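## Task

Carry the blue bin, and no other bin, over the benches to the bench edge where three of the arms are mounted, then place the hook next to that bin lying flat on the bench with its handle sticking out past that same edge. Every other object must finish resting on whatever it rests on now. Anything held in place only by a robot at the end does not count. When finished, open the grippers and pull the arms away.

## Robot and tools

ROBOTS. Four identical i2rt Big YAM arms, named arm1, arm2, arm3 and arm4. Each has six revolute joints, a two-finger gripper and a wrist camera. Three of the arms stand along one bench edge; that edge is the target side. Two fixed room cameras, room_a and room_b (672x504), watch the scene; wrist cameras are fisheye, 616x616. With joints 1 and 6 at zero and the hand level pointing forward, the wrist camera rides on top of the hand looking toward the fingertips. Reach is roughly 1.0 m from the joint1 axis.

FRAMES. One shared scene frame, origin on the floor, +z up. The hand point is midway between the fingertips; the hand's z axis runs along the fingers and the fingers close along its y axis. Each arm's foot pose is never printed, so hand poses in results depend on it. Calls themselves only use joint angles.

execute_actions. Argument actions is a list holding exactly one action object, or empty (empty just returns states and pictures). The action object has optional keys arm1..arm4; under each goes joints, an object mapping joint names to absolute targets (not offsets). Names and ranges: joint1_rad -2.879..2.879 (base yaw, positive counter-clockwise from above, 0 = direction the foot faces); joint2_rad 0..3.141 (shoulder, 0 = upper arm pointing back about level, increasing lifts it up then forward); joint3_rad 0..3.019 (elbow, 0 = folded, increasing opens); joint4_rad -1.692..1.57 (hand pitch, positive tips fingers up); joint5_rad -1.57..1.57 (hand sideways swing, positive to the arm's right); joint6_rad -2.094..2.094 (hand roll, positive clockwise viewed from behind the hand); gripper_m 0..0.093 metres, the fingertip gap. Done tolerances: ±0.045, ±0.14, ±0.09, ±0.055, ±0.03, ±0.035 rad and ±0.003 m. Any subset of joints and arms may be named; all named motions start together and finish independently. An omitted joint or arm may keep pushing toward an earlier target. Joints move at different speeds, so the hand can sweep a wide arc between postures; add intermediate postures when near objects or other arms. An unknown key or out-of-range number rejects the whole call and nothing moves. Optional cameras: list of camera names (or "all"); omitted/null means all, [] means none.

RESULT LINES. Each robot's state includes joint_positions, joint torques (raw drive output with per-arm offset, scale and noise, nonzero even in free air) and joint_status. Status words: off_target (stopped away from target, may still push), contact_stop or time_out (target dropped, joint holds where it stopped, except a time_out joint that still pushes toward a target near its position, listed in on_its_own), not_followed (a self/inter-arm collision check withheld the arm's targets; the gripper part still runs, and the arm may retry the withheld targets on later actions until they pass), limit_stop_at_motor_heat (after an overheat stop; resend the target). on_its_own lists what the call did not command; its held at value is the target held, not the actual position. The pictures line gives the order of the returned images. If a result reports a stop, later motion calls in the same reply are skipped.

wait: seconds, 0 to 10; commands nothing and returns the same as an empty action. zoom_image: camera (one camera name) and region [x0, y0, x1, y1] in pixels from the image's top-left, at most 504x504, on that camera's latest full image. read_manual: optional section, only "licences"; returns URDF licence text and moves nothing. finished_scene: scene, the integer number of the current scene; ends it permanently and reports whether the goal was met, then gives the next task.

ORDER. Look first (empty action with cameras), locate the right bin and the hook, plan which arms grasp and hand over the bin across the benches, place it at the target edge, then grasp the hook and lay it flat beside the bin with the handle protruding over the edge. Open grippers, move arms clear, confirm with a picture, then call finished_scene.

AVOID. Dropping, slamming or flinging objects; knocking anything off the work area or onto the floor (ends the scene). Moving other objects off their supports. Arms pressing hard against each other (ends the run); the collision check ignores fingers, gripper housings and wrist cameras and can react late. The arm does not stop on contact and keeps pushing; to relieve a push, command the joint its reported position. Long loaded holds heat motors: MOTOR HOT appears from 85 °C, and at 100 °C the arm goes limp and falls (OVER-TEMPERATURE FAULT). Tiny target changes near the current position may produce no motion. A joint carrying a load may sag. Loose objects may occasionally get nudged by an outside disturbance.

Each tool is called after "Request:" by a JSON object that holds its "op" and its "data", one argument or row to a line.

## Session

Request:
{"op": "execute_actions", "data": {
  "actions": [],
  "cameras": ["room_a","room_b"]
}}

Scene clock: 0.00 s.
Joint torques (N m, as the arm reports them, + toward a larger angle): no reading
Motor temperatures (°C, as the motors report them): arm1=[21 28 30 22 21 21] | arm2=[23 25 25 21 22 21] | arm3=[20 25 27 21 24 23] | arm4=[21 23 29 21 23 23]
arm1.joint_positions: joint1_rad=+0.606 joint2_rad=+0.518 joint3_rad=+1.322 joint4_rad=-1.624 joint5_rad=+0.312 joint6_rad=-0.131 gripper_m=+0.095
arm1.joint_status: not commanded
arm1.hand: x=-0.7299 y=-0.4273 z=+1.2487 quat_wxyz=(-0.323, +0.788, -0.478, -0.214) (m; scene frame)
arm2.joint_positions: joint1_rad=-0.852 joint2_rad=+0.609 joint3_rad=+1.704 joint4_rad=-1.530 joint5_rad=+0.300 joint6_rad=+0.800 gripper_m=+0.095
arm2.joint_status: not commanded
arm2.hand: x=+0.3633 y=-0.5259 z=+1.4305 quat_wxyz=(-0.453, -0.054, -0.833, -0.312) (m; scene frame)
arm3.joint_positions: joint1_rad=-0.481 joint2_rad=+0.609 joint3_rad=+1.637 joint4_rad=-1.162 joint5_rad=-0.121 joint6_rad=-0.159 gripper_m=+0.094
arm3.joint_status: not commanded
arm3.hand: x=+1.2780 y=-0.4341 z=+1.4760 quat_wxyz=(-0.578, +0.456, -0.593, -0.326) (m; scene frame)
arm4.joint_positions: joint1_rad=+0.642 joint2_rad=+0.603 joint3_rad=+1.663 joint4_rad=-1.486 joint5_rad=-0.243 joint6_rad=-0.403 gripper_m=+0.094
arm4.joint_status: not commanded
arm4.hand: x=-0.6137 y=+1.6844 z=+1.3777 quat_wxyz=(-0.480, -0.177, -0.816, +0.269) (m; scene frame)
pictures: room_a, room_b
Images, in order (width x height): room_a 672x504, room_b 672x504.

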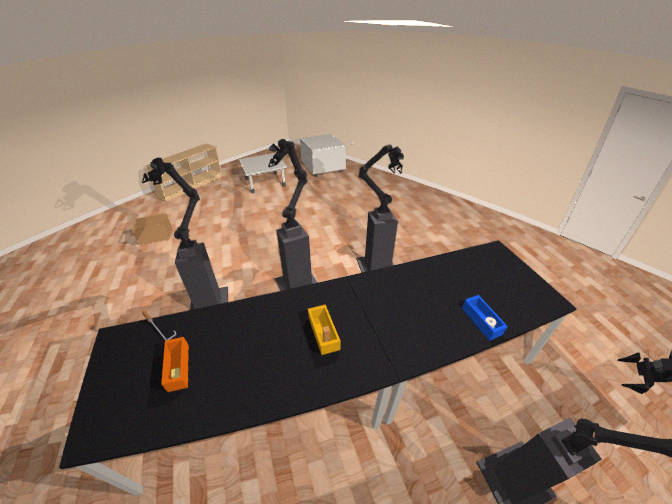

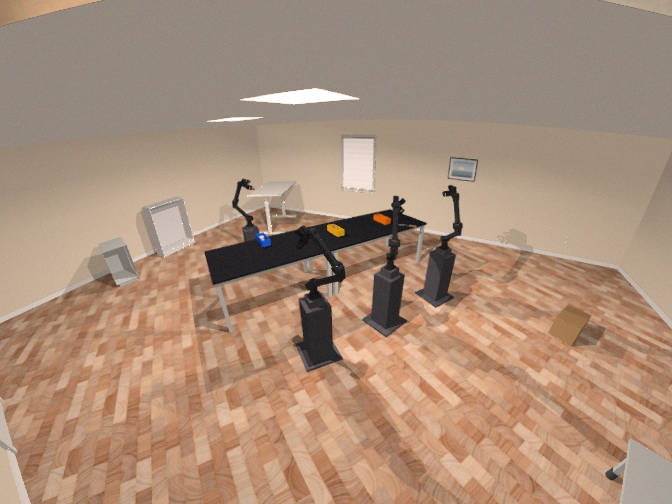

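Request:
{"op": "execute_actions", "data": {
  "actions": [
    {"arm3":{"joints":{"joint1_rad":-0.616,"joint2_rad":2.515,"joint3_rad":1.64,"joint4_rad":0.9,"joint5_rad":-1.3,"joint6_rad":0}},"arm4":{"joints":{"joint1_rad":0.045,"joint2_rad":1.9,"joint3_rad":0.75,"joint4_rad":1.15,"joint5_rad":0,"joint6_rad":0,"gripper_m":0.05}},"arm2":{"joints":{"joint1_rad":-0.86,"joint3_rad":2.2,"joint4_rad":0.4,"joint5_rad":-0.7,"joint6_rad":0}},"arm1":{"joints":{"joint1_rad":-0.5,"joint3_rad":1.9,"joint4_rad":0.5,"joint5_rad":-0.63,"joint6_rad":0}}}
  ],
  "cameras": ["arm3_cam_wrist","arm4_cam_wrist","room_a"]
}}

Scene clock: 10.93 s.
Joint torques (N m, as the arm reports them, + toward a larger angle): arm1=[-0.86 10.17  0.26  0.24  0.4   0.31] | arm2=[-1.07 12.92 -1.89 -0.35  0.16 -0.04] | arm3=[  0.22 -25.03   8.25   2.19  -0.07   0.04] | arm4=[  1.86 -11.86   5.54   2.29   0.06   0.04]
Motor temperatures (°C, as the motors report them): arm1=[21 28 32 22 21 21] | arm2=[23 25 26 21 22 21] | arm3=[20 26 28 21 24 23] | arm4=[21 23 31 21 23 23]
arm1.joint_positions: joint1_rad=-0.498 joint2_rad=+0.516 joint3_rad=+1.902 joint4_rad=+0.486 joint5_rad=-0.627 joint6_rad=-0.012 gripper_m=+0.095
arm1.joint_status: all done
arm1.hand: x=-0.9417 y=-0.7425 z=+1.7294 quat_wxyz=(-0.861, +0.206, +0.263, -0.383) (m; scene frame)
arm2.joint_positions: joint1_rad=-0.852 joint2_rad=+0.596 joint3_rad=+2.206 joint4_rad=+0.390 joint5_rad=-0.697 joint6_rad=+0.007 gripper_m=+0.095
arm2.joint_status: all done
arm2.hand: x=-0.0819 y=-0.7997 z=+1.7529 quat_wxyz=(-0.863, +0.218, +0.324, -0.320) (m; scene frame)
arm3.joint_positions: joint1_rad=-0.611 joint2_rad=+2.513 joint3_rad=+1.637 joint4_rad=+0.885 joint5_rad=-1.298 joint6_rad=-0.008 gripper_m=+0.094
arm3.joint_status: all done
arm3.hand: x=+1.5198 y=+0.0819 z=+0.7924 quat_wxyz=(-0.327, +0.634, -0.306, -0.631) (m; scene frame)
arm4.joint_positions: joint1_rad=+0.037 joint2_rad=+1.878 joint3_rad=+0.745 joint4_rad=+1.129 joint5_rad=-0.001 joint6_rad=-0.013 gripper_m=+0.050
arm4.joint_status: all done
arm4.hand: x=-0.7453 y=+1.1790 z=+0.8695 quat_wxyz=(-0.493, -0.502, -0.496, +0.509) (m; scene frame)
pictures: arm3_cam_wrist, arm4_cam_wrist, room_a
Images, in order (width x height): arm3_cam_wrist 616x616, arm4_cam_wrist 616x616, room_a 672x504.

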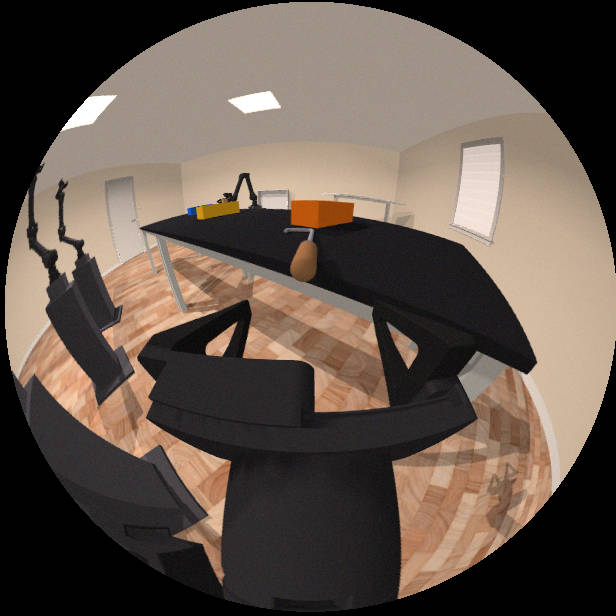

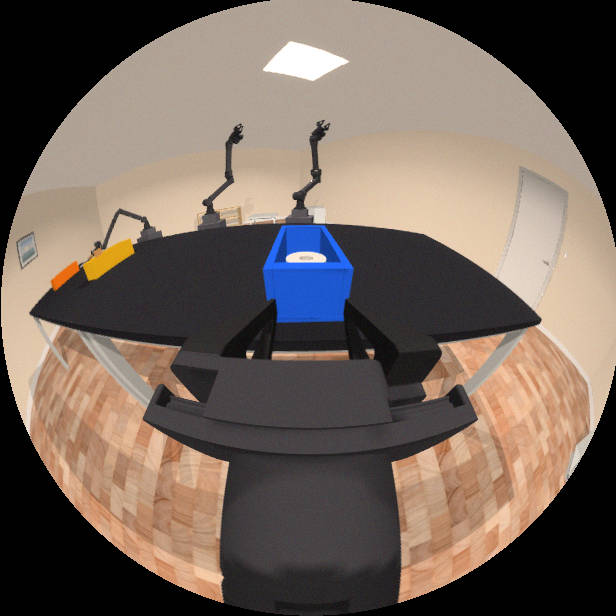

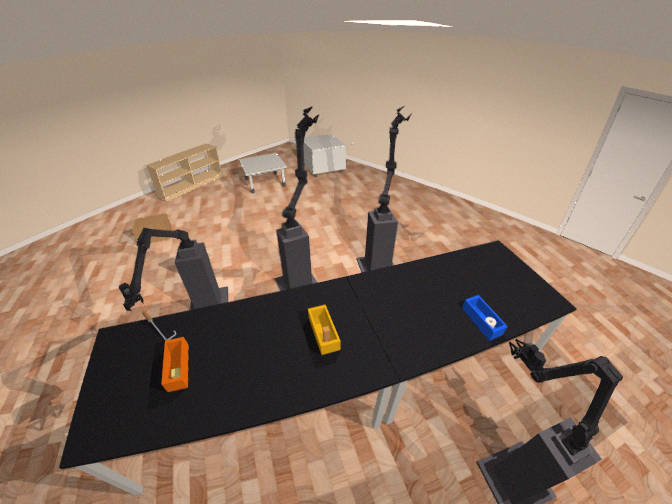

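Request:
{"op": "execute_actions", "data": {
  "actions": [
    {"arm3":{"joints":{"joint6_rad":-1.57}},"arm4":{"joints":{"joint2_rad":2.099,"joint3_rad":1.0,"joint4_rad":1.11}}}
  ],
  "cameras": []
}}

Request:
{"op": "execute_actions", "data": {
  "actions": [
    {"arm3":{"joints":{"joint1_rad":-0.428,"joint2_rad":2.62,"joint3_rad":1.865,"joint4_rad":0.77,"joint5_rad":-1.07}},"arm4":{"joints":{"joint2_rad":2.23,"joint3_rad":1.3,"joint4_rad":0.95}}}
  ],
  "cameras": ["arm3_cam_wrist"]
}}

Scene clock: 20.27 s.
Joint torques (N m, as the arm reports them, + toward a larger angle): arm1=[-0.86 10.42  0.31  0.24  0.4   0.31] | arm2=[-1.36 13.04 -1.82 -0.35  0.12 -0.06] | arm3=[  0.56 -25.27   8.18   2.2   -0.08   0.17] | arm4=[  1.83 -15.07   7.77   1.05   0.05   0.04]
Motor temperatures (°C, as the motors report them): arm1=[21 29 31 22 21 21] | arm2=[23 26 25 21 22 21] | arm3=[20 28 29 21 24 23] | arm4=[21 24 32 21 23 23]
arm1.joint_positions: joint1_rad=-0.498 joint2_rad=+0.516 joint3_rad=+1.902 joint4_rad=+0.486 joint5_rad=-0.627 joint6_rad=-0.012 gripper_m=+0.095
arm1.joint_status: not commanded
arm1.hand: x=-0.9417 y=-0.7425 z=+1.7294 quat_wxyz=(-0.861, +0.206, +0.263, -0.383) (m; scene frame)
arm2.joint_positions: joint1_rad=-0.852 joint2_rad=+0.596 joint3_rad=+2.206 joint4_rad=+0.390 joint5_rad=-0.697 joint6_rad=+0.007 gripper_m=+0.095
arm2.joint_status: not commanded
arm2.hand: x=-0.0819 y=-0.7997 z=+1.7529 quat_wxyz=(-0.863, +0.218, +0.324, -0.320) (m; scene frame)
arm3.joint_positions: joint1_rad=-0.611 joint2_rad=+2.513 joint3_rad=+1.637 joint4_rad=+0.886 joint5_rad=-1.298 joint6_rad=-0.712 gripper_m=+0.094
arm3.joint_status: joint6_rad time_out (moved -0.704 of -1.562)
arm3.on_its_own: joint6_rad is held at -0.702, not at your -1.570, since a time_out
arm3.hand: x=+1.5198 y=+0.0819 z=+0.7925 quat_wxyz=(-0.525, +0.700, -0.068, -0.479) (m; scene frame)
arm4.joint_positions: joint1_rad=+0.037 joint2_rad=+2.087 joint3_rad=+0.964 joint4_rad=+1.121 joint5_rad=-0.001 joint6_rad=-0.013 gripper_m=+0.050
arm4.joint_status: all done
arm4.hand: x=-0.7467 y=+1.1084 z=+0.8272 quat_wxyz=(-0.493, -0.502, -0.496, +0.509) (m; scene frame)
pictures: none
joint command not followed: on one or more control steps a check withheld the commanded joint targets of the arm3 arm, and it was not sent them on those steps.
cause: the commanded joint targets would bring two parts of the arm too close to each other (its wrist (the part past joint 4) and its wrist camera); next, command targets that bring no two parts of the arm closer together.
No camera images: the call's "cameras" was empty. Leave "cameras" out to get every camera's image.

not run: a stop came earlier in this reply.

Request:
{"op": "execute_actions", "data": {
  "actions": [
    {"arm3":{"joints":{"joint6_rad":1.57}},"arm4":{"joints":{"joint2_rad":2.23,"joint3_rad":1.3,"joint4_rad":0.95}}}
  ],
  "cameras": []
}}

Request:
{"op": "execute_actions", "data": {
  "actions": [
    {"arm3":{"joints":{"joint1_rad":-0.428,"joint2_rad":2.62,"joint3_rad":1.865,"joint4_rad":0.77,"joint5_rad":-1.07}},"arm4":{"joints":{"joint2_rad":2.355,"joint3_rad":1.59,"joint4_rad":0.78}}}
  ],
  "cameras": ["arm3_cam_wrist"]
}}

Scene clock: 28.63 s.
Joint torques (N m, as the arm reports them, + toward a larger angle): arm1=[-0.85 10.41  0.3   0.23  0.4   0.31] | arm2=[-0.88 13.52 -1.88 -0.41  0.14 -0.02] | arm3=[  0.25 -25.59   8.36   2.24  -0.06  -0.03] | arm4=[  1.83 -17.78   9.06   1.01   0.1    0.03]
Motor temperatures (°C, as the motors report them): arm1=[21 29 30 22 21 21] | arm2=[23 26 25 21 22 21] | arm3=[20 29 29 21 24 23] | arm4=[21 26 34 21 23 23]
arm1.joint_positions: joint1_rad=-0.498 joint2_rad=+0.516 joint3_rad=+1.902 joint4_rad=+0.486 joint5_rad=-0.627 joint6_rad=-0.012 gripper_m=+0.095
arm1.joint_status: not commanded
arm1.hand: x=-0.9417 y=-0.7425 z=+1.7294 quat_wxyz=(-0.861, +0.206, +0.263, -0.383) (m; scene frame)
arm2.joint_positions: joint1_rad=-0.852 joint2_rad=+0.596 joint3_rad=+2.206 joint4_rad=+0.390 joint5_rad=-0.697 joint6_rad=+0.007 gripper_m=+0.095
arm2.joint_status: not commanded
arm2.hand: x=-0.0819 y=-0.7997 z=+1.7529 quat_wxyz=(-0.863, +0.218, +0.324, -0.320) (m; scene frame)
arm3.joint_positions: joint1_rad=-0.611 joint2_rad=+2.513 joint3_rad=+1.637 joint4_rad=+0.887 joint5_rad=-1.298 joint6_rad=+1.560 gripper_m=+0.094
arm3.joint_status: all done
arm3.hand: x=+1.5198 y=+0.0819 z=+0.7926 quat_wxyz=(+0.213, +0.233, -0.664, -0.678) (m; scene frame)
arm4.joint_positions: joint1_rad=+0.037 joint2_rad=+2.218 joint3_rad=+1.264 joint4_rad=+0.962 joint5_rad=-0.002 joint6_rad=-0.013 gripper_m=+0.050
arm4.joint_status: all done
arm4.hand: x=-0.7486 y=+1.0166 z=+0.8278 quat_wxyz=(-0.496, -0.499, -0.494, +0.511) (m; scene frame)
pictures: none
No camera images: the call's "cameras" was empty. Leave "cameras" out to get every camera's image.

Scene clock: 30.03 s.
Joint torques (N m, as the arm reports them, + toward a larger angle): arm1=[-0.84 10.42  0.3   0.24  0.4   0.31] | arm2=[-1.48 12.97 -1.93 -0.44  0.15 -0.05] | arm3=[  1.04 -25.69  12.43   1.48   0.11  -0.05] | arm4=[  1.86 -19.71  10.66   0.97   0.1    0.03]
Motor temperatures (°C, as the motors report them): arm1=[21 29 30 22 21 21] | arm2=[23 26 25 21 22 21] | arm3=[20 29 30 21 24 23] | arm4=[21 26 34 21 23 23]
arm1.joint_positions: joint1_rad=-0.498 joint2_rad=+0.516 joint3_rad=+1.902 joint4_rad=+0.486 joint5_rad=-0.627 joint6_rad=-0.012 gripper_m=+0.095
arm1.joint_status: not commanded
arm1.hand: x=-0.9417 y=-0.7425 z=+1.7294 quat_wxyz=(-0.861, +0.206, +0.263, -0.383) (m; scene frame)
arm2.joint_positions: joint1_rad=-0.852 joint2_rad=+0.596 joint3_rad=+2.206 joint4_rad=+0.390 joint5_rad=-0.697 joint6_rad=+0.007 gripper_m=+0.095
arm2.joint_status: not commanded
arm2.hand: x=-0.0819 y=-0.7997 z=+1.7529 quat_wxyz=(-0.863, +0.218, +0.324, -0.320) (m; scene frame)
arm3.joint_positions: joint1_rad=-0.433 joint2_rad=+2.603 joint3_rad=+1.825 joint4_rad=+0.778 joint5_rad=-1.072 joint6_rad=+1.560 gripper_m=+0.094
arm3.joint_status: all done
arm3.hand: x=+1.4424 y=+0.1886 z=+0.7854 quat_wxyz=(+0.201, +0.214, -0.671, -0.681) (m; scene frame)
arm4.joint_positions: joint1_rad=+0.037 joint2_rad=+2.337 joint3_rad=+1.545 joint4_rad=+0.793 joint5_rad=-0.002 joint6_rad=-0.013 gripper_m=+0.050
arm4.joint_status: all done
arm4.hand: x=-0.7503 y=+0.9402 z=+0.8308 quat_wxyz=(-0.494, -0.501, -0.496, +0.509) (m; scene frame)
pictures: arm3_cam_wrist
Images, in order (width x height): arm3_cam_wrist 616x616.

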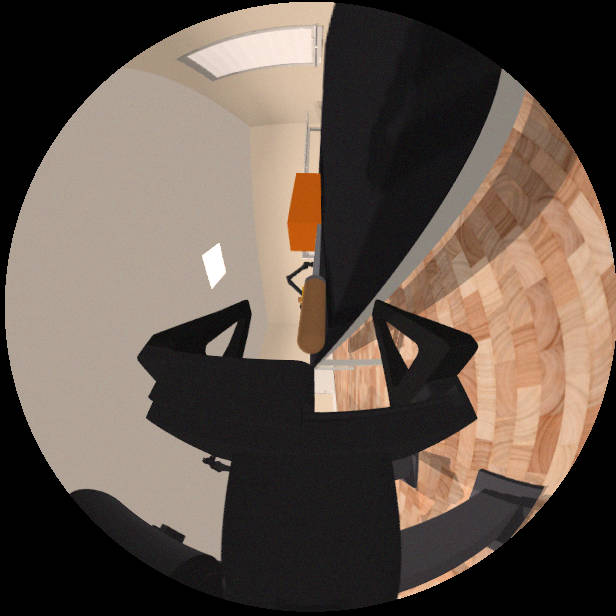

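Request:
{"op": "execute_actions", "data": {
  "actions": [
    {"arm4":{"joints":{"joint2_rad":2.585,"joint3_rad":2.065,"joint4_rad":0.53}}}
  ],
  "cameras": ["room_a"]
}}

Request:
{"op": "zoom_image", "data": {
  "camera": "room_a",
  "region": [110,280,220,360]
}}

Scene clock: 40.40 s.
Joint torques (N m, as the arm reports them, + toward a larger angle): arm1=[-0.84 10.44  0.31  0.23  0.4   0.31] | arm2=[-1.04 13.69 -1.82 -0.39  0.16 -0.03] | arm3=[  1.11 -25.73  12.43   1.53   0.11  -0.05] | arm4=[  1.87 -22.03  12.66   0.98   0.12  -0.11]
Motor temperatures (°C, as the motors report them): arm1=[21 29 30 22 21 21] | arm2=[23 27 25 21 22 21] | arm3=[20 30 32 21 24 23] | arm4=[21 28 38 21 23 23]
arm1.joint_positions: joint1_rad=-0.498 joint2_rad=+0.516 joint3_rad=+1.902 joint4_rad=+0.486 joint5_rad=-0.627 joint6_rad=-0.012 gripper_m=+0.095
arm1.joint_status: not commanded
arm1.hand: x=-0.9417 y=-0.7425 z=+1.7294 quat_wxyz=(-0.861, +0.206, +0.263, -0.383) (m; scene frame)
arm2.joint_positions: joint1_rad=-0.852 joint2_rad=+0.596 joint3_rad=+2.206 joint4_rad=+0.390 joint5_rad=-0.697 joint6_rad=+0.007 gripper_m=+0.095
arm2.joint_status: not commanded
arm2.hand: x=-0.0819 y=-0.7997 z=+1.7529 quat_wxyz=(-0.863, +0.218, +0.324, -0.320) (m; scene frame)
arm3.joint_positions: joint1_rad=-0.433 joint2_rad=+2.603 joint3_rad=+1.825 joint4_rad=+0.778 joint5_rad=-1.072 joint6_rad=+1.560 gripper_m=+0.094
arm3.joint_status: not commanded
arm3.hand: x=+1.4424 y=+0.1886 z=+0.7854 quat_wxyz=(+0.201, +0.214, -0.671, -0.681) (m; scene frame)
arm4.joint_positions: joint1_rad=+0.038 joint2_rad=+2.556 joint3_rad=+2.012 joint4_rad=+0.542 joint5_rad=-0.002 joint6_rad=+0.002 gripper_m=+0.050
arm4.joint_status: all done
arm4.hand: x=-0.7521 y=+0.8400 z=+0.8321 quat_wxyz=(-0.497, -0.505, -0.493, +0.505) (m; scene frame)
pictures: room_a
Images, in order (width x height): room_a 672x504.

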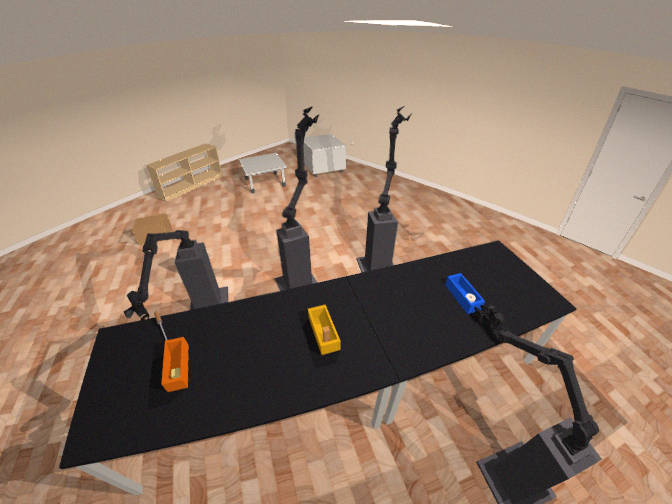

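Region (110, 280, 220, 360) of room_a's 672x504 image, scaled by 4.582, with more detail than that image has; it fills the top 367 rows of this view, and the rest is white.

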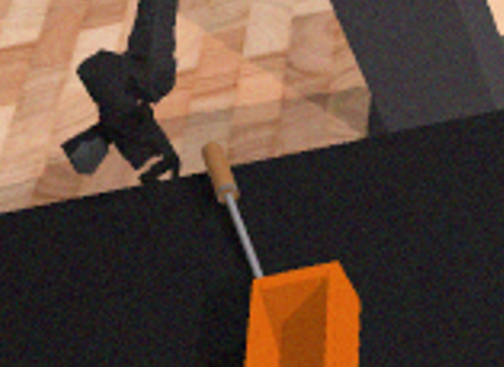

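Request:
{"op": "execute_actions", "data": {
  "actions": [
    {"arm3":{"joints":{"joint1_rad":-0.37,"joint2_rad":2.366,"joint3_rad":1.27,"joint4_rad":1.11,"joint5_rad":-0.69,"joint6_rad":0}},"arm4":{"joints":{"joint2_rad":2.86,"joint3_rad":2.63,"joint4_rad":0.24}}}
  ],
  "cameras": ["arm3_cam_wrist"]
}}

Scene clock: 48.87 s.
Joint torques (N m, as the arm reports them, + toward a larger angle): arm1=[-0.84 10.45  0.3   0.23  0.4   0.31] | arm2=[-1.36 12.98 -1.91 -0.42  0.14 -0.03] | arm3=[  0.29 -21.28   6.72   2.05   0.14  -0.13] | arm4=[  1.85 -24.06  14.05   1.01   0.12  -0.18]
Motor temperatures (°C, as the motors report them): arm1=[21 29 30 22 21 21] | arm2=[23 27 25 21 22 21] | arm3=[20 31 32 21 24 23] | arm4=[21 30 41 21 23 23]
arm1.joint_positions: joint1_rad=-0.498 joint2_rad=+0.516 joint3_rad=+1.902 joint4_rad=+0.486 joint5_rad=-0.627 joint6_rad=-0.012 gripper_m=+0.095
arm1.joint_status: not commanded
arm1.hand: x=-0.9417 y=-0.7425 z=+1.7294 quat_wxyz=(-0.861, +0.206, +0.263, -0.383) (m; scene frame)
arm2.joint_positions: joint1_rad=-0.852 joint2_rad=+0.596 joint3_rad=+2.206 joint4_rad=+0.390 joint5_rad=-0.697 joint6_rad=+0.007 gripper_m=+0.095
arm2.joint_status: not commanded
arm2.hand: x=-0.0819 y=-0.7997 z=+1.7529 quat_wxyz=(-0.863, +0.218, +0.324, -0.320) (m; scene frame)
arm3.joint_positions: joint1_rad=-0.365 joint2_rad=+2.354 joint3_rad=+1.270 joint4_rad=+1.104 joint5_rad=-0.693 joint6_rad=+0.010 gripper_m=+0.094
arm3.joint_status: all done
arm3.hand: x=+1.3910 y=+0.1057 z=+0.8033 quat_wxyz=(-0.433, +0.561, -0.416, -0.571) (m; scene frame)
arm4.joint_positions: joint1_rad=+0.038 joint2_rad=+2.828 joint3_rad=+2.570 joint4_rad=+0.252 joint5_rad=-0.002 joint6_rad=+0.010 gripper_m=+0.050
arm4.joint_status: all done
arm4.hand: x=-0.7533 y=+0.7694 z=+0.8318 quat_wxyz=(-0.498, -0.508, -0.492, +0.502) (m; scene frame)
pictures: arm3_cam_wrist
Images, in order (width x height): arm3_cam_wrist 616x616.

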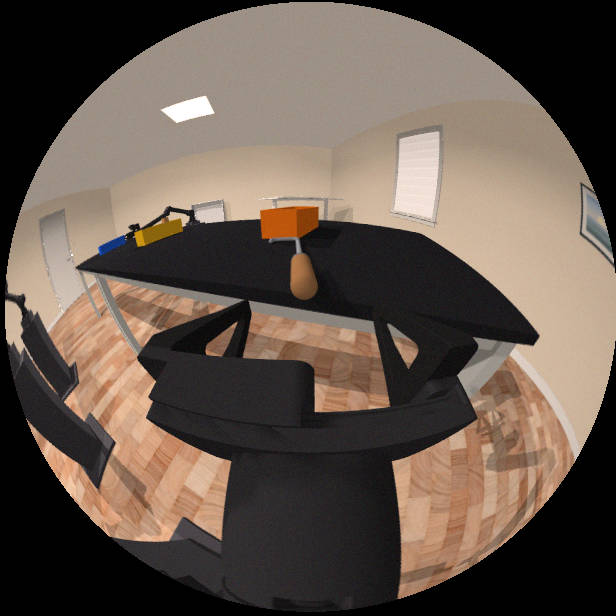

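Request:
{"op": "execute_actions", "data": {
  "actions": [
    {"arm3":{"joints":{"joint1_rad":-0.262,"joint2_rad":2.51,"joint3_rad":1.64,"joint4_rad":0.865,"joint5_rad":-0.63,"gripper_m":0.07}},"arm4":{"joints":{"joint2_rad":2.55,"joint3_rad":2.05,"joint4_rad":0.53}}}
  ],
  "cameras": ["arm3_cam_wrist"]
}}

Request:
{"op": "execute_actions", "data": {
  "actions": [
    {"arm3":{"joints":{"gripper_m":0}},"arm4":{"joints":{"joint2_rad":1.2,"joint3_rad":1.2,"joint4_rad":-0.5}}}
  ],
  "cameras": ["arm3_cam_wrist"]
}}

Scene clock: 59.43 s.
Joint torques (N m, as the arm reports them, + toward a larger angle): arm1=[-0.84 10.48  0.3   0.24  0.4   0.3 ] | arm2=[-1.29 13.19 -1.96 -0.42  0.13 -0.05] | arm3=[  0.94 -24.47  17.22   1.73   0.81  -0.1 ] | arm4=[  1.82 -22.31   8.74   1.83   0.12  -0.18]
Motor temperatures (°C, as the motors report them): arm1=[21 30 29 22 21 21] | arm2=[23 27 24 21 22 21] | arm3=[20 31 32 21 24 23] | arm4=[21 33 44 21 23 23]
arm1.joint_positions: joint1_rad=-0.498 joint2_rad=+0.516 joint3_rad=+1.902 joint4_rad=+0.486 joint5_rad=-0.627 joint6_rad=-0.012 gripper_m=+0.095
arm1.joint_status: not commanded
arm1.hand: x=-0.9417 y=-0.7425 z=+1.7294 quat_wxyz=(-0.861, +0.206, +0.263, -0.383) (m; scene frame)
arm2.joint_positions: joint1_rad=-0.852 joint2_rad=+0.596 joint3_rad=+2.206 joint4_rad=+0.390 joint5_rad=-0.697 joint6_rad=+0.007 gripper_m=+0.095
arm2.joint_status: not commanded
arm2.hand: x=-0.0819 y=-0.7997 z=+1.7529 quat_wxyz=(-0.863, +0.218, +0.324, -0.320) (m; scene frame)
arm3.joint_positions: joint1_rad=-0.261 joint2_rad=+2.508 joint3_rad=+1.515 joint4_rad=+0.872 joint5_rad=-0.652 joint6_rad=+0.005 gripper_m=+0.070
arm3.joint_status: joint3_rad time_out (moved +0.245 of +0.370); the others done
arm3.on_its_own: joint3_rad reads +1.515 and still pushes toward +1.627 since a time_out
arm3.hand: x=+1.3408 y=+0.1805 z=+0.7409 quat_wxyz=(-0.368, +0.589, -0.443, -0.567) (m; scene frame)
arm4.joint_positions: joint1_rad=+0.038 joint2_rad=+2.524 joint3_rad=+2.056 joint4_rad=+0.521 joint5_rad=-0.002 joint6_rad=+0.010 gripper_m=+0.050
arm4.joint_status: all done
arm4.hand: x=-0.7521 y=+0.8316 z=+0.8829 quat_wxyz=(-0.513, -0.493, -0.477, +0.516) (m; scene frame)
pictures: arm3_cam_wrist
Images, in order (width x height): arm3_cam_wrist 616x616.

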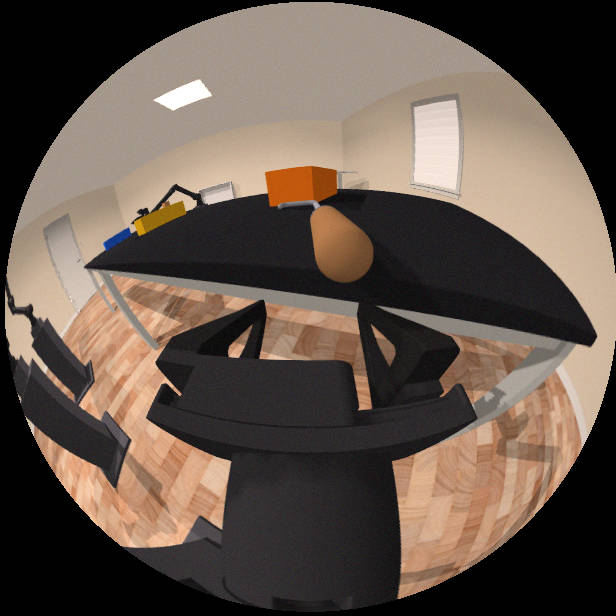

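not run: a stop came earlier in this reply.

Request:
{"op": "execute_actions", "data": {
  "actions": [
    {"arm3":{"joints":{"joint1_rad":-0.285,"joint3_rad":1.46,"gripper_m":0.093}},"arm4":{"joints":{"joint2_rad":1.2,"joint3_rad":1.2,"joint4_rad":-0.5}}}
  ],
  "cameras": []
}}

Request:
{"op": "execute_actions", "data": {
  "actions": [
    {"arm3":{"joints":{"joint2_rad":2.38,"joint4_rad":0.9}}}
  ],
  "cameras": []
}}

Request:
{"op": "execute_actions", "data": {
  "actions": [
    {"arm3":{"joints":{"joint3_rad":1.64,"joint4_rad":0.865}}}
  ],
  "cameras": []
}}

Request:
{"op": "execute_actions", "data": {
  "actions": [
    {"arm3":{"joints":{"joint2_rad":2.505}}}
  ],
  "cameras": ["arm3_cam_wrist"]
}}

Scene clock: 67.33 s.
Joint torques (N m, as the arm reports them, + toward a larger angle): arm1=[-0.86 10.41  0.3   0.24  0.4   0.31] | arm2=[-1.17 12.6  -1.89 -0.24  0.16 -0.02] | arm3=[  0.55 -24.57   6.78   2.02   0.05  -0.04] | arm4=[ 1.76 -8.16  9.22  0.91  0.13 -0.18]
Motor temperatures (°C, as the motors report them): arm1=[21 30 29 22 21 21] | arm2=[23 27 24 21 22 21] | arm3=[20 31 35 21 24 23] | arm4=[21 33 41 21 23 23]
arm1.joint_positions: joint1_rad=-0.498 joint2_rad=+0.516 joint3_rad=+1.902 joint4_rad=+0.486 joint5_rad=-0.627 joint6_rad=-0.012 gripper_m=+0.095
arm1.joint_status: not commanded
arm1.hand: x=-0.9417 y=-0.7425 z=+1.7294 quat_wxyz=(-0.861, +0.206, +0.263, -0.383) (m; scene frame)
arm2.joint_positions: joint1_rad=-0.852 joint2_rad=+0.596 joint3_rad=+2.206 joint4_rad=+0.390 joint5_rad=-0.697 joint6_rad=+0.007 gripper_m=+0.095
arm2.joint_status: not commanded
arm2.hand: x=-0.0819 y=-0.7997 z=+1.7529 quat_wxyz=(-0.863, +0.218, +0.324, -0.320) (m; scene frame)
arm3.joint_positions: joint1_rad=-0.281 joint2_rad=+2.510 joint3_rad=+1.463 joint4_rad=+0.866 joint5_rad=-0.633 joint6_rad=+0.002 gripper_m=+0.093
arm3.joint_status: all done
arm3.hand: x=+1.3534 y=+0.1608 z=+0.7165 quat_wxyz=(-0.359, +0.586, -0.473, -0.551) (m; scene frame)
arm4.joint_positions: joint1_rad=+0.038 joint2_rad=+1.185 joint3_rad=+1.213 joint4_rad=-0.486 joint5_rad=-0.002 joint6_rad=+0.010 gripper_m=+0.050
arm4.joint_status: all done
arm4.hand: x=-0.7441 y=+1.2450 z=+1.1536 quat_wxyz=(-0.374, -0.609, -0.590, +0.376) (m; scene frame)
pictures: none
No camera images: the call's "cameras" was empty. Leave "cameras" out to get every camera's image.

Scene clock: 68.37 s.
Joint torques (N m, as the arm reports them, + toward a larger angle): arm1=[-0.82 10.45  0.31  0.23  0.4   0.3 ] | arm2=[-1.03 12.77 -1.84 -0.42  0.14 -0.05] | arm3=[  0.31 -22.13   8.47   2.28   0.12  -0.04] | arm4=[ 1.76 -8.14  9.22  0.91  0.13 -0.18]
Motor temperatures (°C, as the motors report them): arm1=[21 30 29 22 21 21] | arm2=[23 27 24 21 22 21] | arm3=[20 31 34 21 24 23] | arm4=[21 33 41 21 23 23]
arm1.joint_positions: joint1_rad=-0.498 joint2_rad=+0.516 joint3_rad=+1.902 joint4_rad=+0.486 joint5_rad=-0.627 joint6_rad=-0.012 gripper_m=+0.095
arm1.joint_status: not commanded
arm1.hand: x=-0.9417 y=-0.7425 z=+1.7294 quat_wxyz=(-0.861, +0.206, +0.263, -0.383) (m; scene frame)
arm2.joint_positions: joint1_rad=-0.852 joint2_rad=+0.596 joint3_rad=+2.206 joint4_rad=+0.390 joint5_rad=-0.697 joint6_rad=+0.007 gripper_m=+0.095
arm2.joint_status: not commanded
arm2.hand: x=-0.0819 y=-0.7997 z=+1.7529 quat_wxyz=(-0.863, +0.218, +0.324, -0.320) (m; scene frame)
arm3.joint_positions: joint1_rad=-0.281 joint2_rad=+2.354 joint3_rad=+1.457 joint4_rad=+0.892 joint5_rad=-0.633 joint6_rad=+0.002 gripper_m=+0.093
arm3.joint_status: all done
arm3.hand: x=+1.3593 y=+0.1786 z=+0.8382 quat_wxyz=(-0.420, +0.570, -0.415, -0.572) (m; scene frame)
arm4.joint_positions: joint1_rad=+0.038 joint2_rad=+1.185 joint3_rad=+1.213 joint4_rad=-0.486 joint5_rad=-0.002 joint6_rad=+0.010 gripper_m=+0.050
arm4.joint_status: not commanded
arm4.hand: x=-0.7441 y=+1.2450 z=+1.1536 quat_wxyz=(-0.374, -0.609, -0.590, +0.376) (m; scene frame)
pictures: none
No camera images: the call's "cameras" was empty. Leave "cameras" out to get every camera's image.

Scene clock: 69.63 s.
Joint torques (N m, as the arm reports them, + toward a larger angle): arm1=[-0.87 10.45  0.31  0.24  0.4   0.31] | arm2=[-1.32 13.18 -1.98 -0.32  0.14 -0.01] | arm3=[  0.31 -24.33  11.64   1.72   0.16  -0.07] | arm4=[ 1.76 -8.13  9.21  0.9   0.13 -0.18]
Motor temperatures (°C, as the motors report them): arm1=[21 30 29 22 21 21] | arm2=[23 27 24 21 22 21] | arm3=[20 31 34 21 24 23] | arm4=[21 32 41 21 23 23]
arm1.joint_positions: joint1_rad=-0.498 joint2_rad=+0.516 joint3_rad=+1.902 joint4_rad=+0.486 joint5_rad=-0.627 joint6_rad=-0.012 gripper_m=+0.095
arm1.joint_status: not commanded
arm1.hand: x=-0.9417 y=-0.7425 z=+1.7294 quat_wxyz=(-0.861, +0.206, +0.263, -0.383) (m; scene frame)
arm2.joint_positions: joint1_rad=-0.852 joint2_rad=+0.596 joint3_rad=+2.206 joint4_rad=+0.390 joint5_rad=-0.697 joint6_rad=+0.007 gripper_m=+0.095
arm2.joint_status: not commanded
arm2.hand: x=-0.0819 y=-0.7997 z=+1.7529 quat_wxyz=(-0.863, +0.218, +0.324, -0.320) (m; scene frame)
arm3.joint_positions: joint1_rad=-0.281 joint2_rad=+2.366 joint3_rad=+1.612 joint4_rad=+0.871 joint5_rad=-0.632 joint6_rad=+0.002 gripper_m=+0.093
arm3.joint_status: all done
arm3.hand: x=+1.3723 y=+0.2172 z=+0.8982 quat_wxyz=(-0.460, +0.555, -0.373, -0.584) (m; scene frame)
arm4.joint_positions: joint1_rad=+0.038 joint2_rad=+1.185 joint3_rad=+1.213 joint4_rad=-0.486 joint5_rad=-0.002 joint6_rad=+0.010 gripper_m=+0.050
arm4.joint_status: not commanded
arm4.hand: x=-0.7441 y=+1.2450 z=+1.1536 quat_wxyz=(-0.374, -0.609, -0.590, +0.376) (m; scene frame)
pictures: none
No camera images: the call's "cameras" was empty. Leave "cameras" out to get every camera's image.

Scene clock: 70.60 s.
Joint torques (N m, as the arm reports them, + toward a larger angle): arm1=[-0.82 10.45  0.3   0.23  0.4   0.31] | arm2=[-1.65 13.28 -1.94 -0.37  0.15 -0.08] | arm3=[  0.3  -25.54  10.43   1.81   0.11   0.  ] | arm4=[ 1.76 -8.11  9.21  0.91  0.13 -0.18]
Motor temperatures (°C, as the motors report them): arm1=[21 30 29 22 21 21] | arm2=[23 27 24 21 22 21] | arm3=[20 31 34 21 24 23] | arm4=[21 32 41 21 23 23]
arm1.joint_positions: joint1_rad=-0.498 joint2_rad=+0.516 joint3_rad=+1.902 joint4_rad=+0.486 joint5_rad=-0.627 joint6_rad=-0.012 gripper_m=+0.095
arm1.joint_status: not commanded
arm1.hand: x=-0.9417 y=-0.7425 z=+1.7294 quat_wxyz=(-0.861, +0.206, +0.263, -0.383) (m; scene frame)
arm2.joint_positions: joint1_rad=-0.852 joint2_rad=+0.596 joint3_rad=+2.206 joint4_rad=+0.390 joint5_rad=-0.697 joint6_rad=+0.007 gripper_m=+0.095
arm2.joint_status: not commanded
arm2.hand: x=-0.0819 y=-0.7997 z=+1.7529 quat_wxyz=(-0.863, +0.218, +0.324, -0.320) (m; scene frame)
arm3.joint_positions: joint1_rad=-0.281 joint2_rad=+2.506 joint3_rad=+1.615 joint4_rad=+0.869 joint5_rad=-0.632 joint6_rad=-0.001 gripper_m=+0.093
arm3.joint_status: all done
arm3.hand: x=+1.3696 y=+0.2090 z=+0.7855 quat_wxyz=(-0.415, +0.572, -0.420, -0.569) (m; scene frame)
arm4.joint_positions: joint1_rad=+0.038 joint2_rad=+1.185 joint3_rad=+1.213 joint4_rad=-0.486 joint5_rad=-0.002 joint6_rad=+0.010 gripper_m=+0.050
arm4.joint_status: not commanded
arm4.hand: x=-0.7441 y=+1.2450 z=+1.1536 quat_wxyz=(-0.374, -0.609, -0.590, +0.376) (m; scene frame)
pictures: arm3_cam_wrist
Images, in order (width x height): arm3_cam_wrist 616x616.

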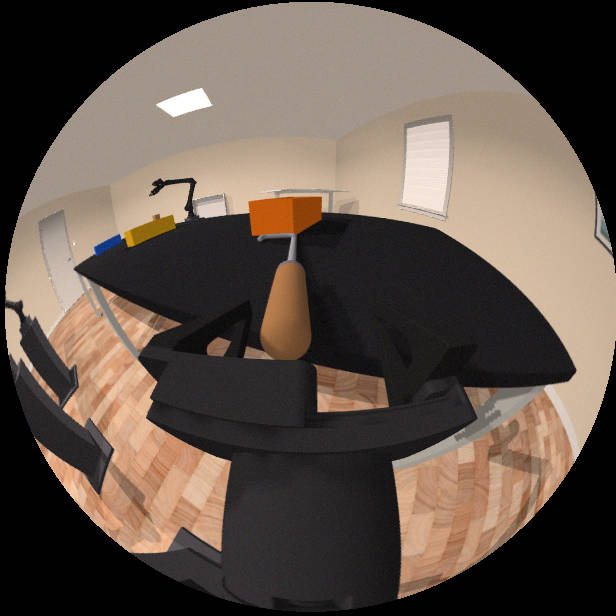

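Request:
{"op": "execute_actions", "data": {
  "actions": [
    {"arm3":{"joints":{"gripper_m":0}}}
  ],
  "cameras": []
}}

Request:
{"op": "execute_actions", "data": {
  "actions": [
    {"arm3":{"joints":{"joint2_rad":2.18,"joint3_rad":1.15,"joint4_rad":1.07}}}
  ],
  "cameras": []
}}

Request:
{"op": "execute_actions", "data": {
  "actions": [
    {"arm3":{"joints":{"joint1_rad":0.45,"joint5_rad":0.3}}}
  ],
  "cameras": ["arm3_cam_wrist","room_a"]
}}

Scene clock: 84.60 s.
Joint torques (N m, as the arm reports them, + toward a larger angle): arm1=[-0.85 10.45  0.31  0.24  0.4   0.3 ] | arm2=[-1.03 13.04 -1.92 -0.42  0.15 -0.08] | arm3=[  0.48 -25.92  10.45   1.79   0.    -0.02] | arm4=[ 1.78 -8.13  9.21  0.9   0.13 -0.18]
Motor temperatures (°C, as the motors report them): arm1=[21 30 29 22 21 21] | arm2=[23 28 24 21 22 21] | arm3=[20 32 33 21 24 23] | arm4=[21 29 40 21 23 23]
arm1.joint_positions: joint1_rad=-0.498 joint2_rad=+0.516 joint3_rad=+1.902 joint4_rad=+0.486 joint5_rad=-0.627 joint6_rad=-0.012 gripper_m=+0.095
arm1.joint_status: not commanded
arm1.hand: x=-0.9417 y=-0.7425 z=+1.7294 quat_wxyz=(-0.861, +0.206, +0.263, -0.383) (m; scene frame)
arm2.joint_positions: joint1_rad=-0.852 joint2_rad=+0.596 joint3_rad=+2.206 joint4_rad=+0.390 joint5_rad=-0.697 joint6_rad=+0.007 gripper_m=+0.095
arm2.joint_status: not commanded
arm2.hand: x=-0.0819 y=-0.7997 z=+1.7529 quat_wxyz=(-0.863, +0.218, +0.324, -0.320) (m; scene frame)
arm3.joint_positions: joint1_rad=-0.281 joint2_rad=+2.506 joint3_rad=+1.615 joint4_rad=+0.869 joint5_rad=-0.630 joint6_rad=-0.001 gripper_m=+0.032
arm3.joint_status: gripper_m off_target (ended at +0.032, target +0.000)
arm3.hand: x=+1.3703 y=+0.2091 z=+0.7855 quat_wxyz=(-0.415, +0.572, -0.421, -0.569) (m; scene frame)
arm4.joint_positions: joint1_rad=+0.038 joint2_rad=+1.185 joint3_rad=+1.213 joint4_rad=-0.486 joint5_rad=-0.002 joint6_rad=+0.010 gripper_m=+0.050
arm4.joint_status: not commanded
arm4.hand: x=-0.7441 y=+1.2450 z=+1.1536 quat_wxyz=(-0.374, -0.609, -0.590, +0.376) (m; scene frame)
pictures: none
No camera images: the call's "cameras" was empty. Leave "cameras" out to get every camera's image.

Scene clock: 85.87 s.
Joint torques (N m, as the arm reports them, + toward a larger angle): arm1=[-0.85 10.45  0.3   0.25  0.4   0.31] | arm2=[-1.59 12.85 -1.98 -0.48  0.15 -0.06] | arm3=[  0.73 -20.5    7.36   2.84   0.01   0.01] | arm4=[ 1.76 -8.13  9.22  0.91  0.13 -0.18]
Motor temperatures (°C, as the motors report them): arm1=[21 30 29 22 21 21] | arm2=[23 28 24 21 22 21] | arm3=[20 32 33 21 24 23] | arm4=[21 29 40 21 23 23]
arm1.joint_positions: joint1_rad=-0.498 joint2_rad=+0.516 joint3_rad=+1.902 joint4_rad=+0.486 joint5_rad=-0.627 joint6_rad=-0.012 gripper_m=+0.095
arm1.joint_status: not commanded
arm1.hand: x=-0.9417 y=-0.7425 z=+1.7294 quat_wxyz=(-0.861, +0.206, +0.263, -0.383) (m; scene frame)
arm2.joint_positions: joint1_rad=-0.852 joint2_rad=+0.596 joint3_rad=+2.206 joint4_rad=+0.390 joint5_rad=-0.697 joint6_rad=+0.007 gripper_m=+0.095
arm2.joint_status: not commanded
arm2.hand: x=-0.0819 y=-0.7997 z=+1.7529 quat_wxyz=(-0.863, +0.218, +0.324, -0.320) (m; scene frame)
arm3.joint_positions: joint1_rad=-0.281 joint2_rad=+2.175 joint3_rad=+1.147 joint4_rad=+1.052 joint5_rad=-0.629 joint6_rad=-0.001 gripper_m=+0.031
arm3.joint_status: all done
arm3.hand: x=+1.3328 y=+0.0975 z=+0.8672 quat_wxyz=(-0.431, +0.566, -0.406, -0.573) (m; scene frame)
arm4.joint_positions: joint1_rad=+0.038 joint2_rad=+1.185 joint3_rad=+1.213 joint4_rad=-0.486 joint5_rad=-0.002 joint6_rad=+0.010 gripper_m=+0.050
arm4.joint_status: not commanded
arm4.hand: x=-0.7441 y=+1.2450 z=+1.1536 quat_wxyz=(-0.374, -0.609, -0.590, +0.376) (m; scene frame)
pictures: none
No camera images: the call's "cameras" was empty. Leave "cameras" out to get every camera's image.

Scene clock: 87.60 s.
Joint torques (N m, as the arm reports them, + toward a larger angle): arm1=[-0.85 10.48  0.3   0.23  0.4   0.31] | arm2=[-1.28 12.87 -1.94 -0.49  0.14 -0.08] | arm3=[  1.42 -20.32   7.45   2.8    0.    -0.02] | arm4=[ 1.74 -8.09  9.21  0.91  0.13 -0.18]
Motor temperatures (°C, as the motors report them): arm1=[21 30 29 22 21 21] | arm2=[23 28 24 21 22 21] | arm3=[20 32 33 21 24 23] | arm4=[21 28 40 21 23 23]
arm1.joint_positions: joint1_rad=-0.498 joint2_rad=+0.516 joint3_rad=+1.902 joint4_rad=+0.486 joint5_rad=-0.627 joint6_rad=-0.012 gripper_m=+0.095
arm1.joint_status: not commanded
arm1.hand: x=-0.9417 y=-0.7425 z=+1.7294 quat_wxyz=(-0.861, +0.206, +0.263, -0.383) (m; scene frame)
arm2.joint_positions: joint1_rad=-0.852 joint2_rad=+0.596 joint3_rad=+2.206 joint4_rad=+0.390 joint5_rad=-0.697 joint6_rad=+0.007 gripper_m=+0.095
arm2.joint_status: not commanded
arm2.hand: x=-0.0819 y=-0.7997 z=+1.7529 quat_wxyz=(-0.863, +0.218, +0.324, -0.320) (m; scene frame)
arm3.joint_positions: joint1_rad=+0.439 joint2_rad=+2.175 joint3_rad=+1.147 joint4_rad=+1.052 joint5_rad=+0.300 joint6_rad=-0.001 gripper_m=+0.031
arm3.joint_status: all done
arm3.hand: x=+0.9710 y=+0.0912 z=+0.8658 quat_wxyz=(-0.484, +0.514, -0.468, -0.532) (m; scene frame)
arm4.joint_positions: joint1_rad=+0.038 joint2_rad=+1.185 joint3_rad=+1.213 joint4_rad=-0.486 joint5_rad=-0.002 joint6_rad=+0.010 gripper_m=+0.050
arm4.joint_status: not commanded
arm4.hand: x=-0.7441 y=+1.2450 z=+1.1536 quat_wxyz=(-0.374, -0.609, -0.590, +0.376) (m; scene frame)
pictures: arm3_cam_wrist, room_a
Images, in order (width x height): arm3_cam_wrist 616x616, room_a 672x504.

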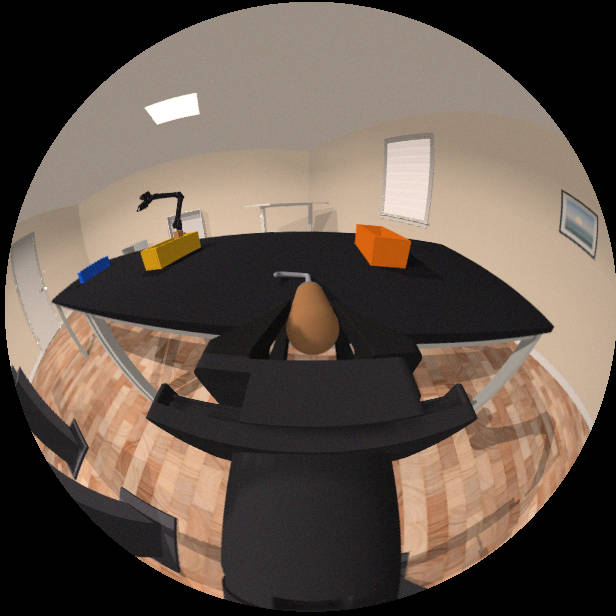

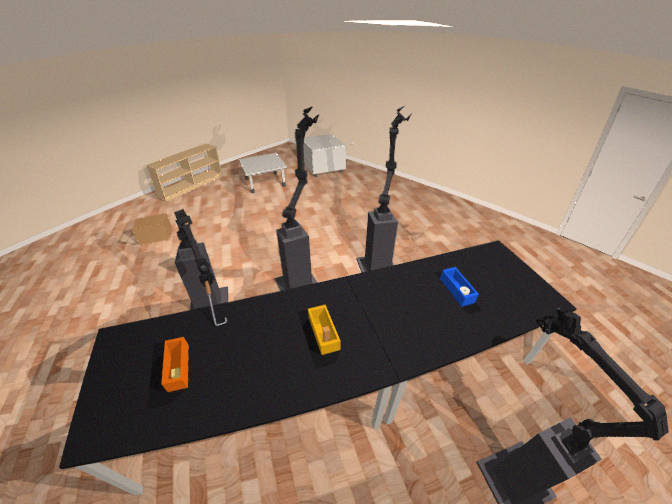

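Request:
{"op": "execute_actions", "data": {
  "actions": [
    {"arm3":{"joints":{"joint1_rad":0.765,"joint5_rad":0.72,"joint2_rad":2.56,"joint3_rad":2.03,"joint4_rad":0.6}}}
  ],
  "cameras": []
}}

Request:
{"op": "execute_actions", "data": {
  "actions": [
    {"arm3":{"joints":{"joint2_rad":2.655,"joint4_rad":0.68}}}
  ],
  "cameras": ["arm3_cam_wrist","room_a"]
}}

Scene clock: 96.17 s.
Joint torques (N m, as the arm reports them, + toward a larger angle): arm1=[-0.86 10.47  0.3   0.23  0.4   0.31] | arm2=[-1.17 12.95 -1.94 -0.37  0.17 -0.05] | arm3=[  1.14 -29.36  15.14   2.48   0.04  -0.02] | arm4=[ 1.74 -8.09  9.21  0.91  0.13 -0.18]
Motor temperatures (°C, as the motors report them): arm1=[21 30 29 22 21 21] | arm2=[23 28 24 21 22 21] | arm3=[20 32 32 22 24 23] | arm4=[21 27 39 21 23 23]
arm1.joint_positions: joint1_rad=-0.498 joint2_rad=+0.516 joint3_rad=+1.902 joint4_rad=+0.486 joint5_rad=-0.627 joint6_rad=-0.012 gripper_m=+0.095
arm1.joint_status: not commanded
arm1.hand: x=-0.9417 y=-0.7425 z=+1.7294 quat_wxyz=(-0.861, +0.206, +0.263, -0.383) (m; scene frame)
arm2.joint_positions: joint1_rad=-0.852 joint2_rad=+0.596 joint3_rad=+2.206 joint4_rad=+0.390 joint5_rad=-0.697 joint6_rad=+0.007 gripper_m=+0.095
arm2.joint_status: not commanded
arm2.hand: x=-0.0819 y=-0.7997 z=+1.7529 quat_wxyz=(-0.863, +0.218, +0.324, -0.320) (m; scene frame)
arm3.joint_positions: joint1_rad=+0.756 joint2_rad=+2.570 joint3_rad=+1.972 joint4_rad=+0.588 joint5_rad=+0.720 joint6_rad=-0.001 gripper_m=+0.031
arm3.joint_status: all done
arm3.hand: x=+0.7045 y=+0.1521 z=+0.8439 quat_wxyz=(-0.506, +0.500, -0.498, -0.496) (m; scene frame)
arm4.joint_positions: joint1_rad=+0.038 joint2_rad=+1.185 joint3_rad=+1.213 joint4_rad=-0.486 joint5_rad=-0.002 joint6_rad=+0.010 gripper_m=+0.050
arm4.joint_status: not commanded
arm4.hand: x=-0.7441 y=+1.2450 z=+1.1536 quat_wxyz=(-0.374, -0.609, -0.590, +0.376) (m; scene frame)
pictures: none
No camera images: the call's "cameras" was empty. Leave "cameras" out to get every camera's image.

Scene clock: 97.13 s.
Joint torques (N m, as the arm reports them, + toward a larger angle): arm1=[-0.87 10.45  0.32  0.22  0.4   0.31] | arm2=[-1.21 12.99 -1.8  -0.56  0.14 -0.07] | arm3=[  0.93 -28.1   14.15   2.7    0.05   0.  ] | arm4=[ 1.76 -8.11  9.21  0.9   0.13 -0.18]
Motor temperatures (°C, as the motors report them): arm1=[21 30 29 22 21 21] | arm2=[23 28 24 21 22 21] | arm3=[20 32 33 22 24 23] | arm4=[21 27 39 21 23 23]
arm1.joint_positions: joint1_rad=-0.498 joint2_rad=+0.516 joint3_rad=+1.902 joint4_rad=+0.486 joint5_rad=-0.627 joint6_rad=-0.012 gripper_m=+0.095
arm1.joint_status: not commanded
arm1.hand: x=-0.9417 y=-0.7425 z=+1.7294 quat_wxyz=(-0.861, +0.206, +0.263, -0.383) (m; scene frame)
arm2.joint_positions: joint1_rad=-0.852 joint2_rad=+0.596 joint3_rad=+2.206 joint4_rad=+0.390 joint5_rad=-0.697 joint6_rad=+0.007 gripper_m=+0.095
arm2.joint_status: not commanded
arm2.hand: x=-0.0819 y=-0.7997 z=+1.7529 quat_wxyz=(-0.863, +0.218, +0.324, -0.320) (m; scene frame)
arm3.joint_positions: joint1_rad=+0.758 joint2_rad=+2.651 joint3_rad=+1.976 joint4_rad=+0.663 joint5_rad=+0.719 joint6_rad=-0.001 gripper_m=+0.031
arm3.joint_status: all done
arm3.hand: x=+0.7074 y=+0.1465 z=+0.7909 quat_wxyz=(-0.506, +0.501, -0.497, -0.496) (m; scene frame)
arm4.joint_positions: joint1_rad=+0.038 joint2_rad=+1.185 joint3_rad=+1.213 joint4_rad=-0.486 joint5_rad=-0.002 joint6_rad=+0.010 gripper_m=+0.050
arm4.joint_status: not commanded
arm4.hand: x=-0.7441 y=+1.2450 z=+1.1536 quat_wxyz=(-0.374, -0.609, -0.590, +0.376) (m; scene frame)
pictures: arm3_cam_wrist, room_a
Images, in order (width x height): arm3_cam_wrist 616x616, room_a 672x504.

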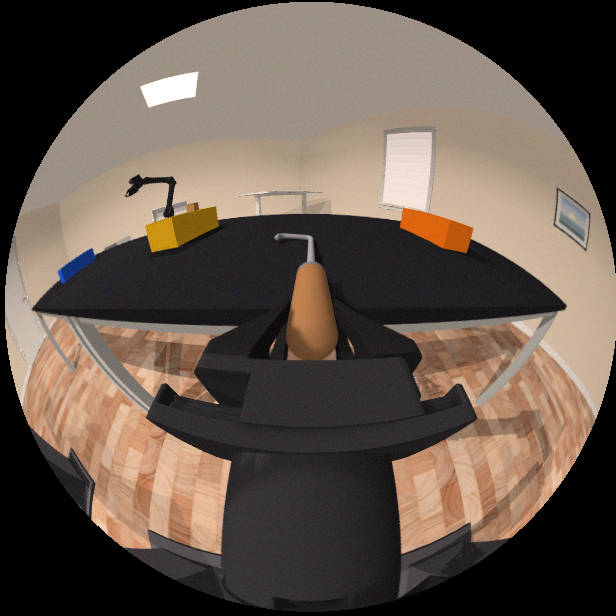

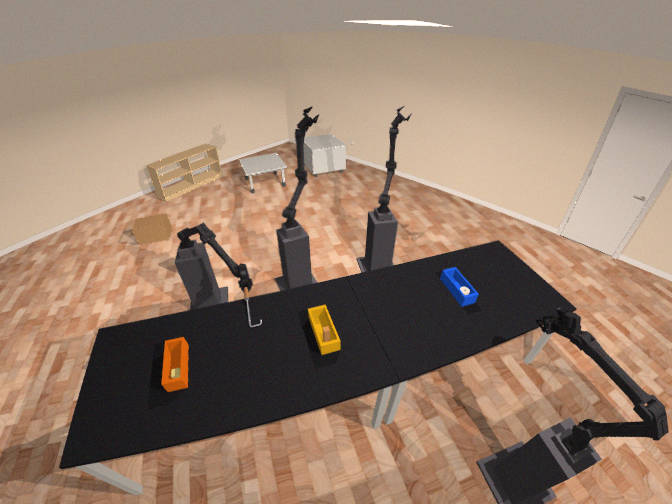

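Request:
{"op": "execute_actions", "data": {
  "actions": [
    {"arm3":{"joints":{"gripper_m":0.09}},"arm2":{"joints":{"joint1_rad":-0.835,"joint3_rad":2.05,"joint4_rad":0.62}}}
  ],
  "cameras": []
}}

Request:
{"op": "execute_actions", "data": {
  "actions": [
    {"arm3":{"joints":{"joint2_rad":0.7}}}
  ],
  "cameras": []
}}

Request:
{"op": "execute_actions", "data": {
  "actions": [
    {"arm2":{"joints":{"joint2_rad":2.62}}}
  ],
  "cameras": ["arm2_cam_wrist"]
}}

Scene clock: 103.80 s.
Joint torques (N m, as the arm reports them, + toward a larger angle): arm1=[-0.85 10.45  0.31  0.24  0.4   0.31] | arm2=[ 0.36  9.5   0.11 -0.37  0.14 -0.04] | arm3=[  0.92 -27.84  13.77   2.58   0.03  -0.04] | arm4=[ 1.77 -8.13  9.21  0.91  0.13 -0.18]
Motor temperatures (°C, as the motors report them): arm1=[21 30 29 22 21 21] | arm2=[23 28 24 21 22 21] | arm3=[20 33 34 22 24 23] | arm4=[21 27 40 21 23 23]
arm1.joint_positions: joint1_rad=-0.498 joint2_rad=+0.516 joint3_rad=+1.902 joint4_rad=+0.486 joint5_rad=-0.627 joint6_rad=-0.012 gripper_m=+0.095
arm1.joint_status: not commanded
arm1.hand: x=-0.9417 y=-0.7425 z=+1.7294 quat_wxyz=(-0.861, +0.206, +0.263, -0.383) (m; scene frame)
arm2.joint_positions: joint1_rad=-0.846 joint2_rad=+0.620 joint3_rad=+2.048 joint4_rad=+0.611 joint5_rad=-0.698 joint6_rad=+0.007 gripper_m=+0.095
arm2.joint_status: all done
arm2.hand: x=-0.0367 y=-0.7495 z=+1.7528 quat_wxyz=(-0.861, +0.208, +0.340, -0.315) (m; scene frame)
arm3.joint_positions: joint1_rad=+0.758 joint2_rad=+2.651 joint3_rad=+1.982 joint4_rad=+0.665 joint5_rad=+0.719 joint6_rad=-0.001 gripper_m=+0.090
arm3.joint_status: all done
arm3.hand: x=+0.7064 y=+0.1476 z=+0.7944 quat_wxyz=(-0.506, +0.498, -0.497, -0.499) (m; scene frame)
arm4.joint_positions: joint1_rad=+0.038 joint2_rad=+1.185 joint3_rad=+1.213 joint4_rad=-0.486 joint5_rad=-0.002 joint6_rad=+0.010 gripper_m=+0.050
arm4.joint_status: not commanded
arm4.hand: x=-0.7441 y=+1.2450 z=+1.1536 quat_wxyz=(-0.374, -0.609, -0.590, +0.376) (m; scene frame)
pictures: none
No camera images: the call's "cameras" was empty. Leave "cameras" out to get every camera's image.

Scene clock: 106.17 s.
Joint torques (N m, as the arm reports them, + toward a larger angle): arm1=[-0.85 10.42  0.32  0.23  0.4   0.31] | arm2=[ 0.47  9.73  0.15 -0.55  0.15 -0.08] | arm3=[ 1.51 10.29  1.17 -1.15 -0.3  -0.09] | arm4=[ 1.75 -8.14  9.21  0.9   0.13 -0.18]
Motor temperatures (°C, as the motors report them): arm1=[21 30 29 22 21 21] | arm2=[23 28 24 21 22 21] | arm3=[20 33 34 22 24 23] | arm4=[21 27 40 21 23 23]
arm1.joint_positions: joint1_rad=-0.498 joint2_rad=+0.516 joint3_rad=+1.902 joint4_rad=+0.486 joint5_rad=-0.627 joint6_rad=-0.012 gripper_m=+0.095
arm1.joint_status: not commanded
arm1.hand: x=-0.9417 y=-0.7425 z=+1.7294 quat_wxyz=(-0.861, +0.206, +0.263, -0.383) (m; scene frame)
arm2.joint_positions: joint1_rad=-0.846 joint2_rad=+0.620 joint3_rad=+2.048 joint4_rad=+0.611 joint5_rad=-0.698 joint6_rad=+0.007 gripper_m=+0.095
arm2.joint_status: not commanded
arm2.hand: x=-0.0367 y=-0.7495 z=+1.7528 quat_wxyz=(-0.861, +0.208, +0.340, -0.315) (m; scene frame)
arm3.joint_positions: joint1_rad=+0.758 joint2_rad=+0.702 joint3_rad=+2.032 joint4_rad=+0.683 joint5_rad=+0.718 joint6_rad=-0.001 gripper_m=+0.090
arm3.joint_status: all done
arm3.hand: x=+1.4280 y=-0.7032 z=+1.7584 quat_wxyz=(-0.308, -0.329, -0.221, -0.865) (m; scene frame)
arm4.joint_positions: joint1_rad=+0.038 joint2_rad=+1.185 joint3_rad=+1.213 joint4_rad=-0.486 joint5_rad=-0.002 joint6_rad=+0.010 gripper_m=+0.050
arm4.joint_status: not commanded
arm4.hand: x=-0.7441 y=+1.2450 z=+1.1536 quat_wxyz=(-0.374, -0.609, -0.590, +0.376) (m; scene frame)
pictures: none
No camera images: the call's "cameras" was empty. Leave "cameras" out to get every camera's image.

Scene clock: 108.33 s.
Joint torques (N m, as the arm reports them, + toward a larger angle): arm1=[-0.83 10.41  0.31  0.24  0.4   0.3 ] | arm2=[  0.03 -23.32   9.49   2.35  -0.19  -0.13] | arm3=[ 1.51 10.46  1.01 -1.34 -0.31 -0.08] | arm4=[ 1.8  -8.09  9.21  0.9   0.13 -0.18]
Motor temperatures (°C, as the motors report them): arm1=[21 30 29 22 21 21] | arm2=[23 28 25 21 22 21] | arm3=[20 32 33 22 24 23] | arm4=[21 27 40 21 23 23]
arm1.joint_positions: joint1_rad=-0.498 joint2_rad=+0.516 joint3_rad=+1.902 joint4_rad=+0.486 joint5_rad=-0.627 joint6_rad=-0.012 gripper_m=+0.095
arm1.joint_status: not commanded
arm1.hand: x=-0.9417 y=-0.7425 z=+1.7294 quat_wxyz=(-0.861, +0.206, +0.263, -0.383) (m; scene frame)
arm2.joint_positions: joint1_rad=-0.846 joint2_rad=+2.631 joint3_rad=+2.035 joint4_rad=+0.615 joint5_rad=-0.698 joint6_rad=+0.007 gripper_m=+0.095
arm2.joint_status: all done
arm2.hand: x=+0.7362 y=+0.1694 z=+0.8416 quat_wxyz=(-0.509, +0.496, -0.493, -0.502) (m; scene frame)
arm3.joint_positions: joint1_rad=+0.758 joint2_rad=+0.702 joint3_rad=+2.032 joint4_rad=+0.683 joint5_rad=+0.718 joint6_rad=-0.001 gripper_m=+0.090
arm3.joint_status: not commanded
arm3.hand: x=+1.4280 y=-0.7032 z=+1.7584 quat_wxyz=(-0.308, -0.329, -0.221, -0.865) (m; scene frame)
arm4.joint_positions: joint1_rad=+0.038 joint2_rad=+1.185 joint3_rad=+1.213 joint4_rad=-0.486 joint5_rad=-0.002 joint6_rad=+0.010 gripper_m=+0.050
arm4.joint_status: not commanded
arm4.hand: x=-0.7441 y=+1.2450 z=+1.1536 quat_wxyz=(-0.374, -0.609, -0.590, +0.376) (m; scene frame)
pictures: arm2_cam_wrist
Images, in order (width x height): arm2_cam_wrist 616x616.

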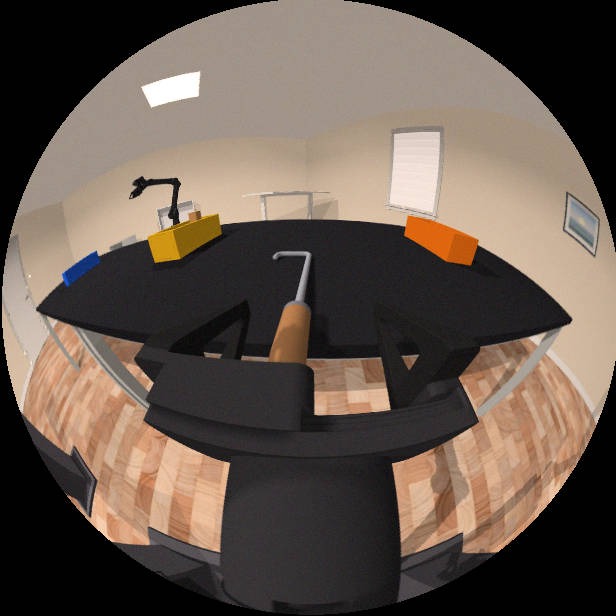

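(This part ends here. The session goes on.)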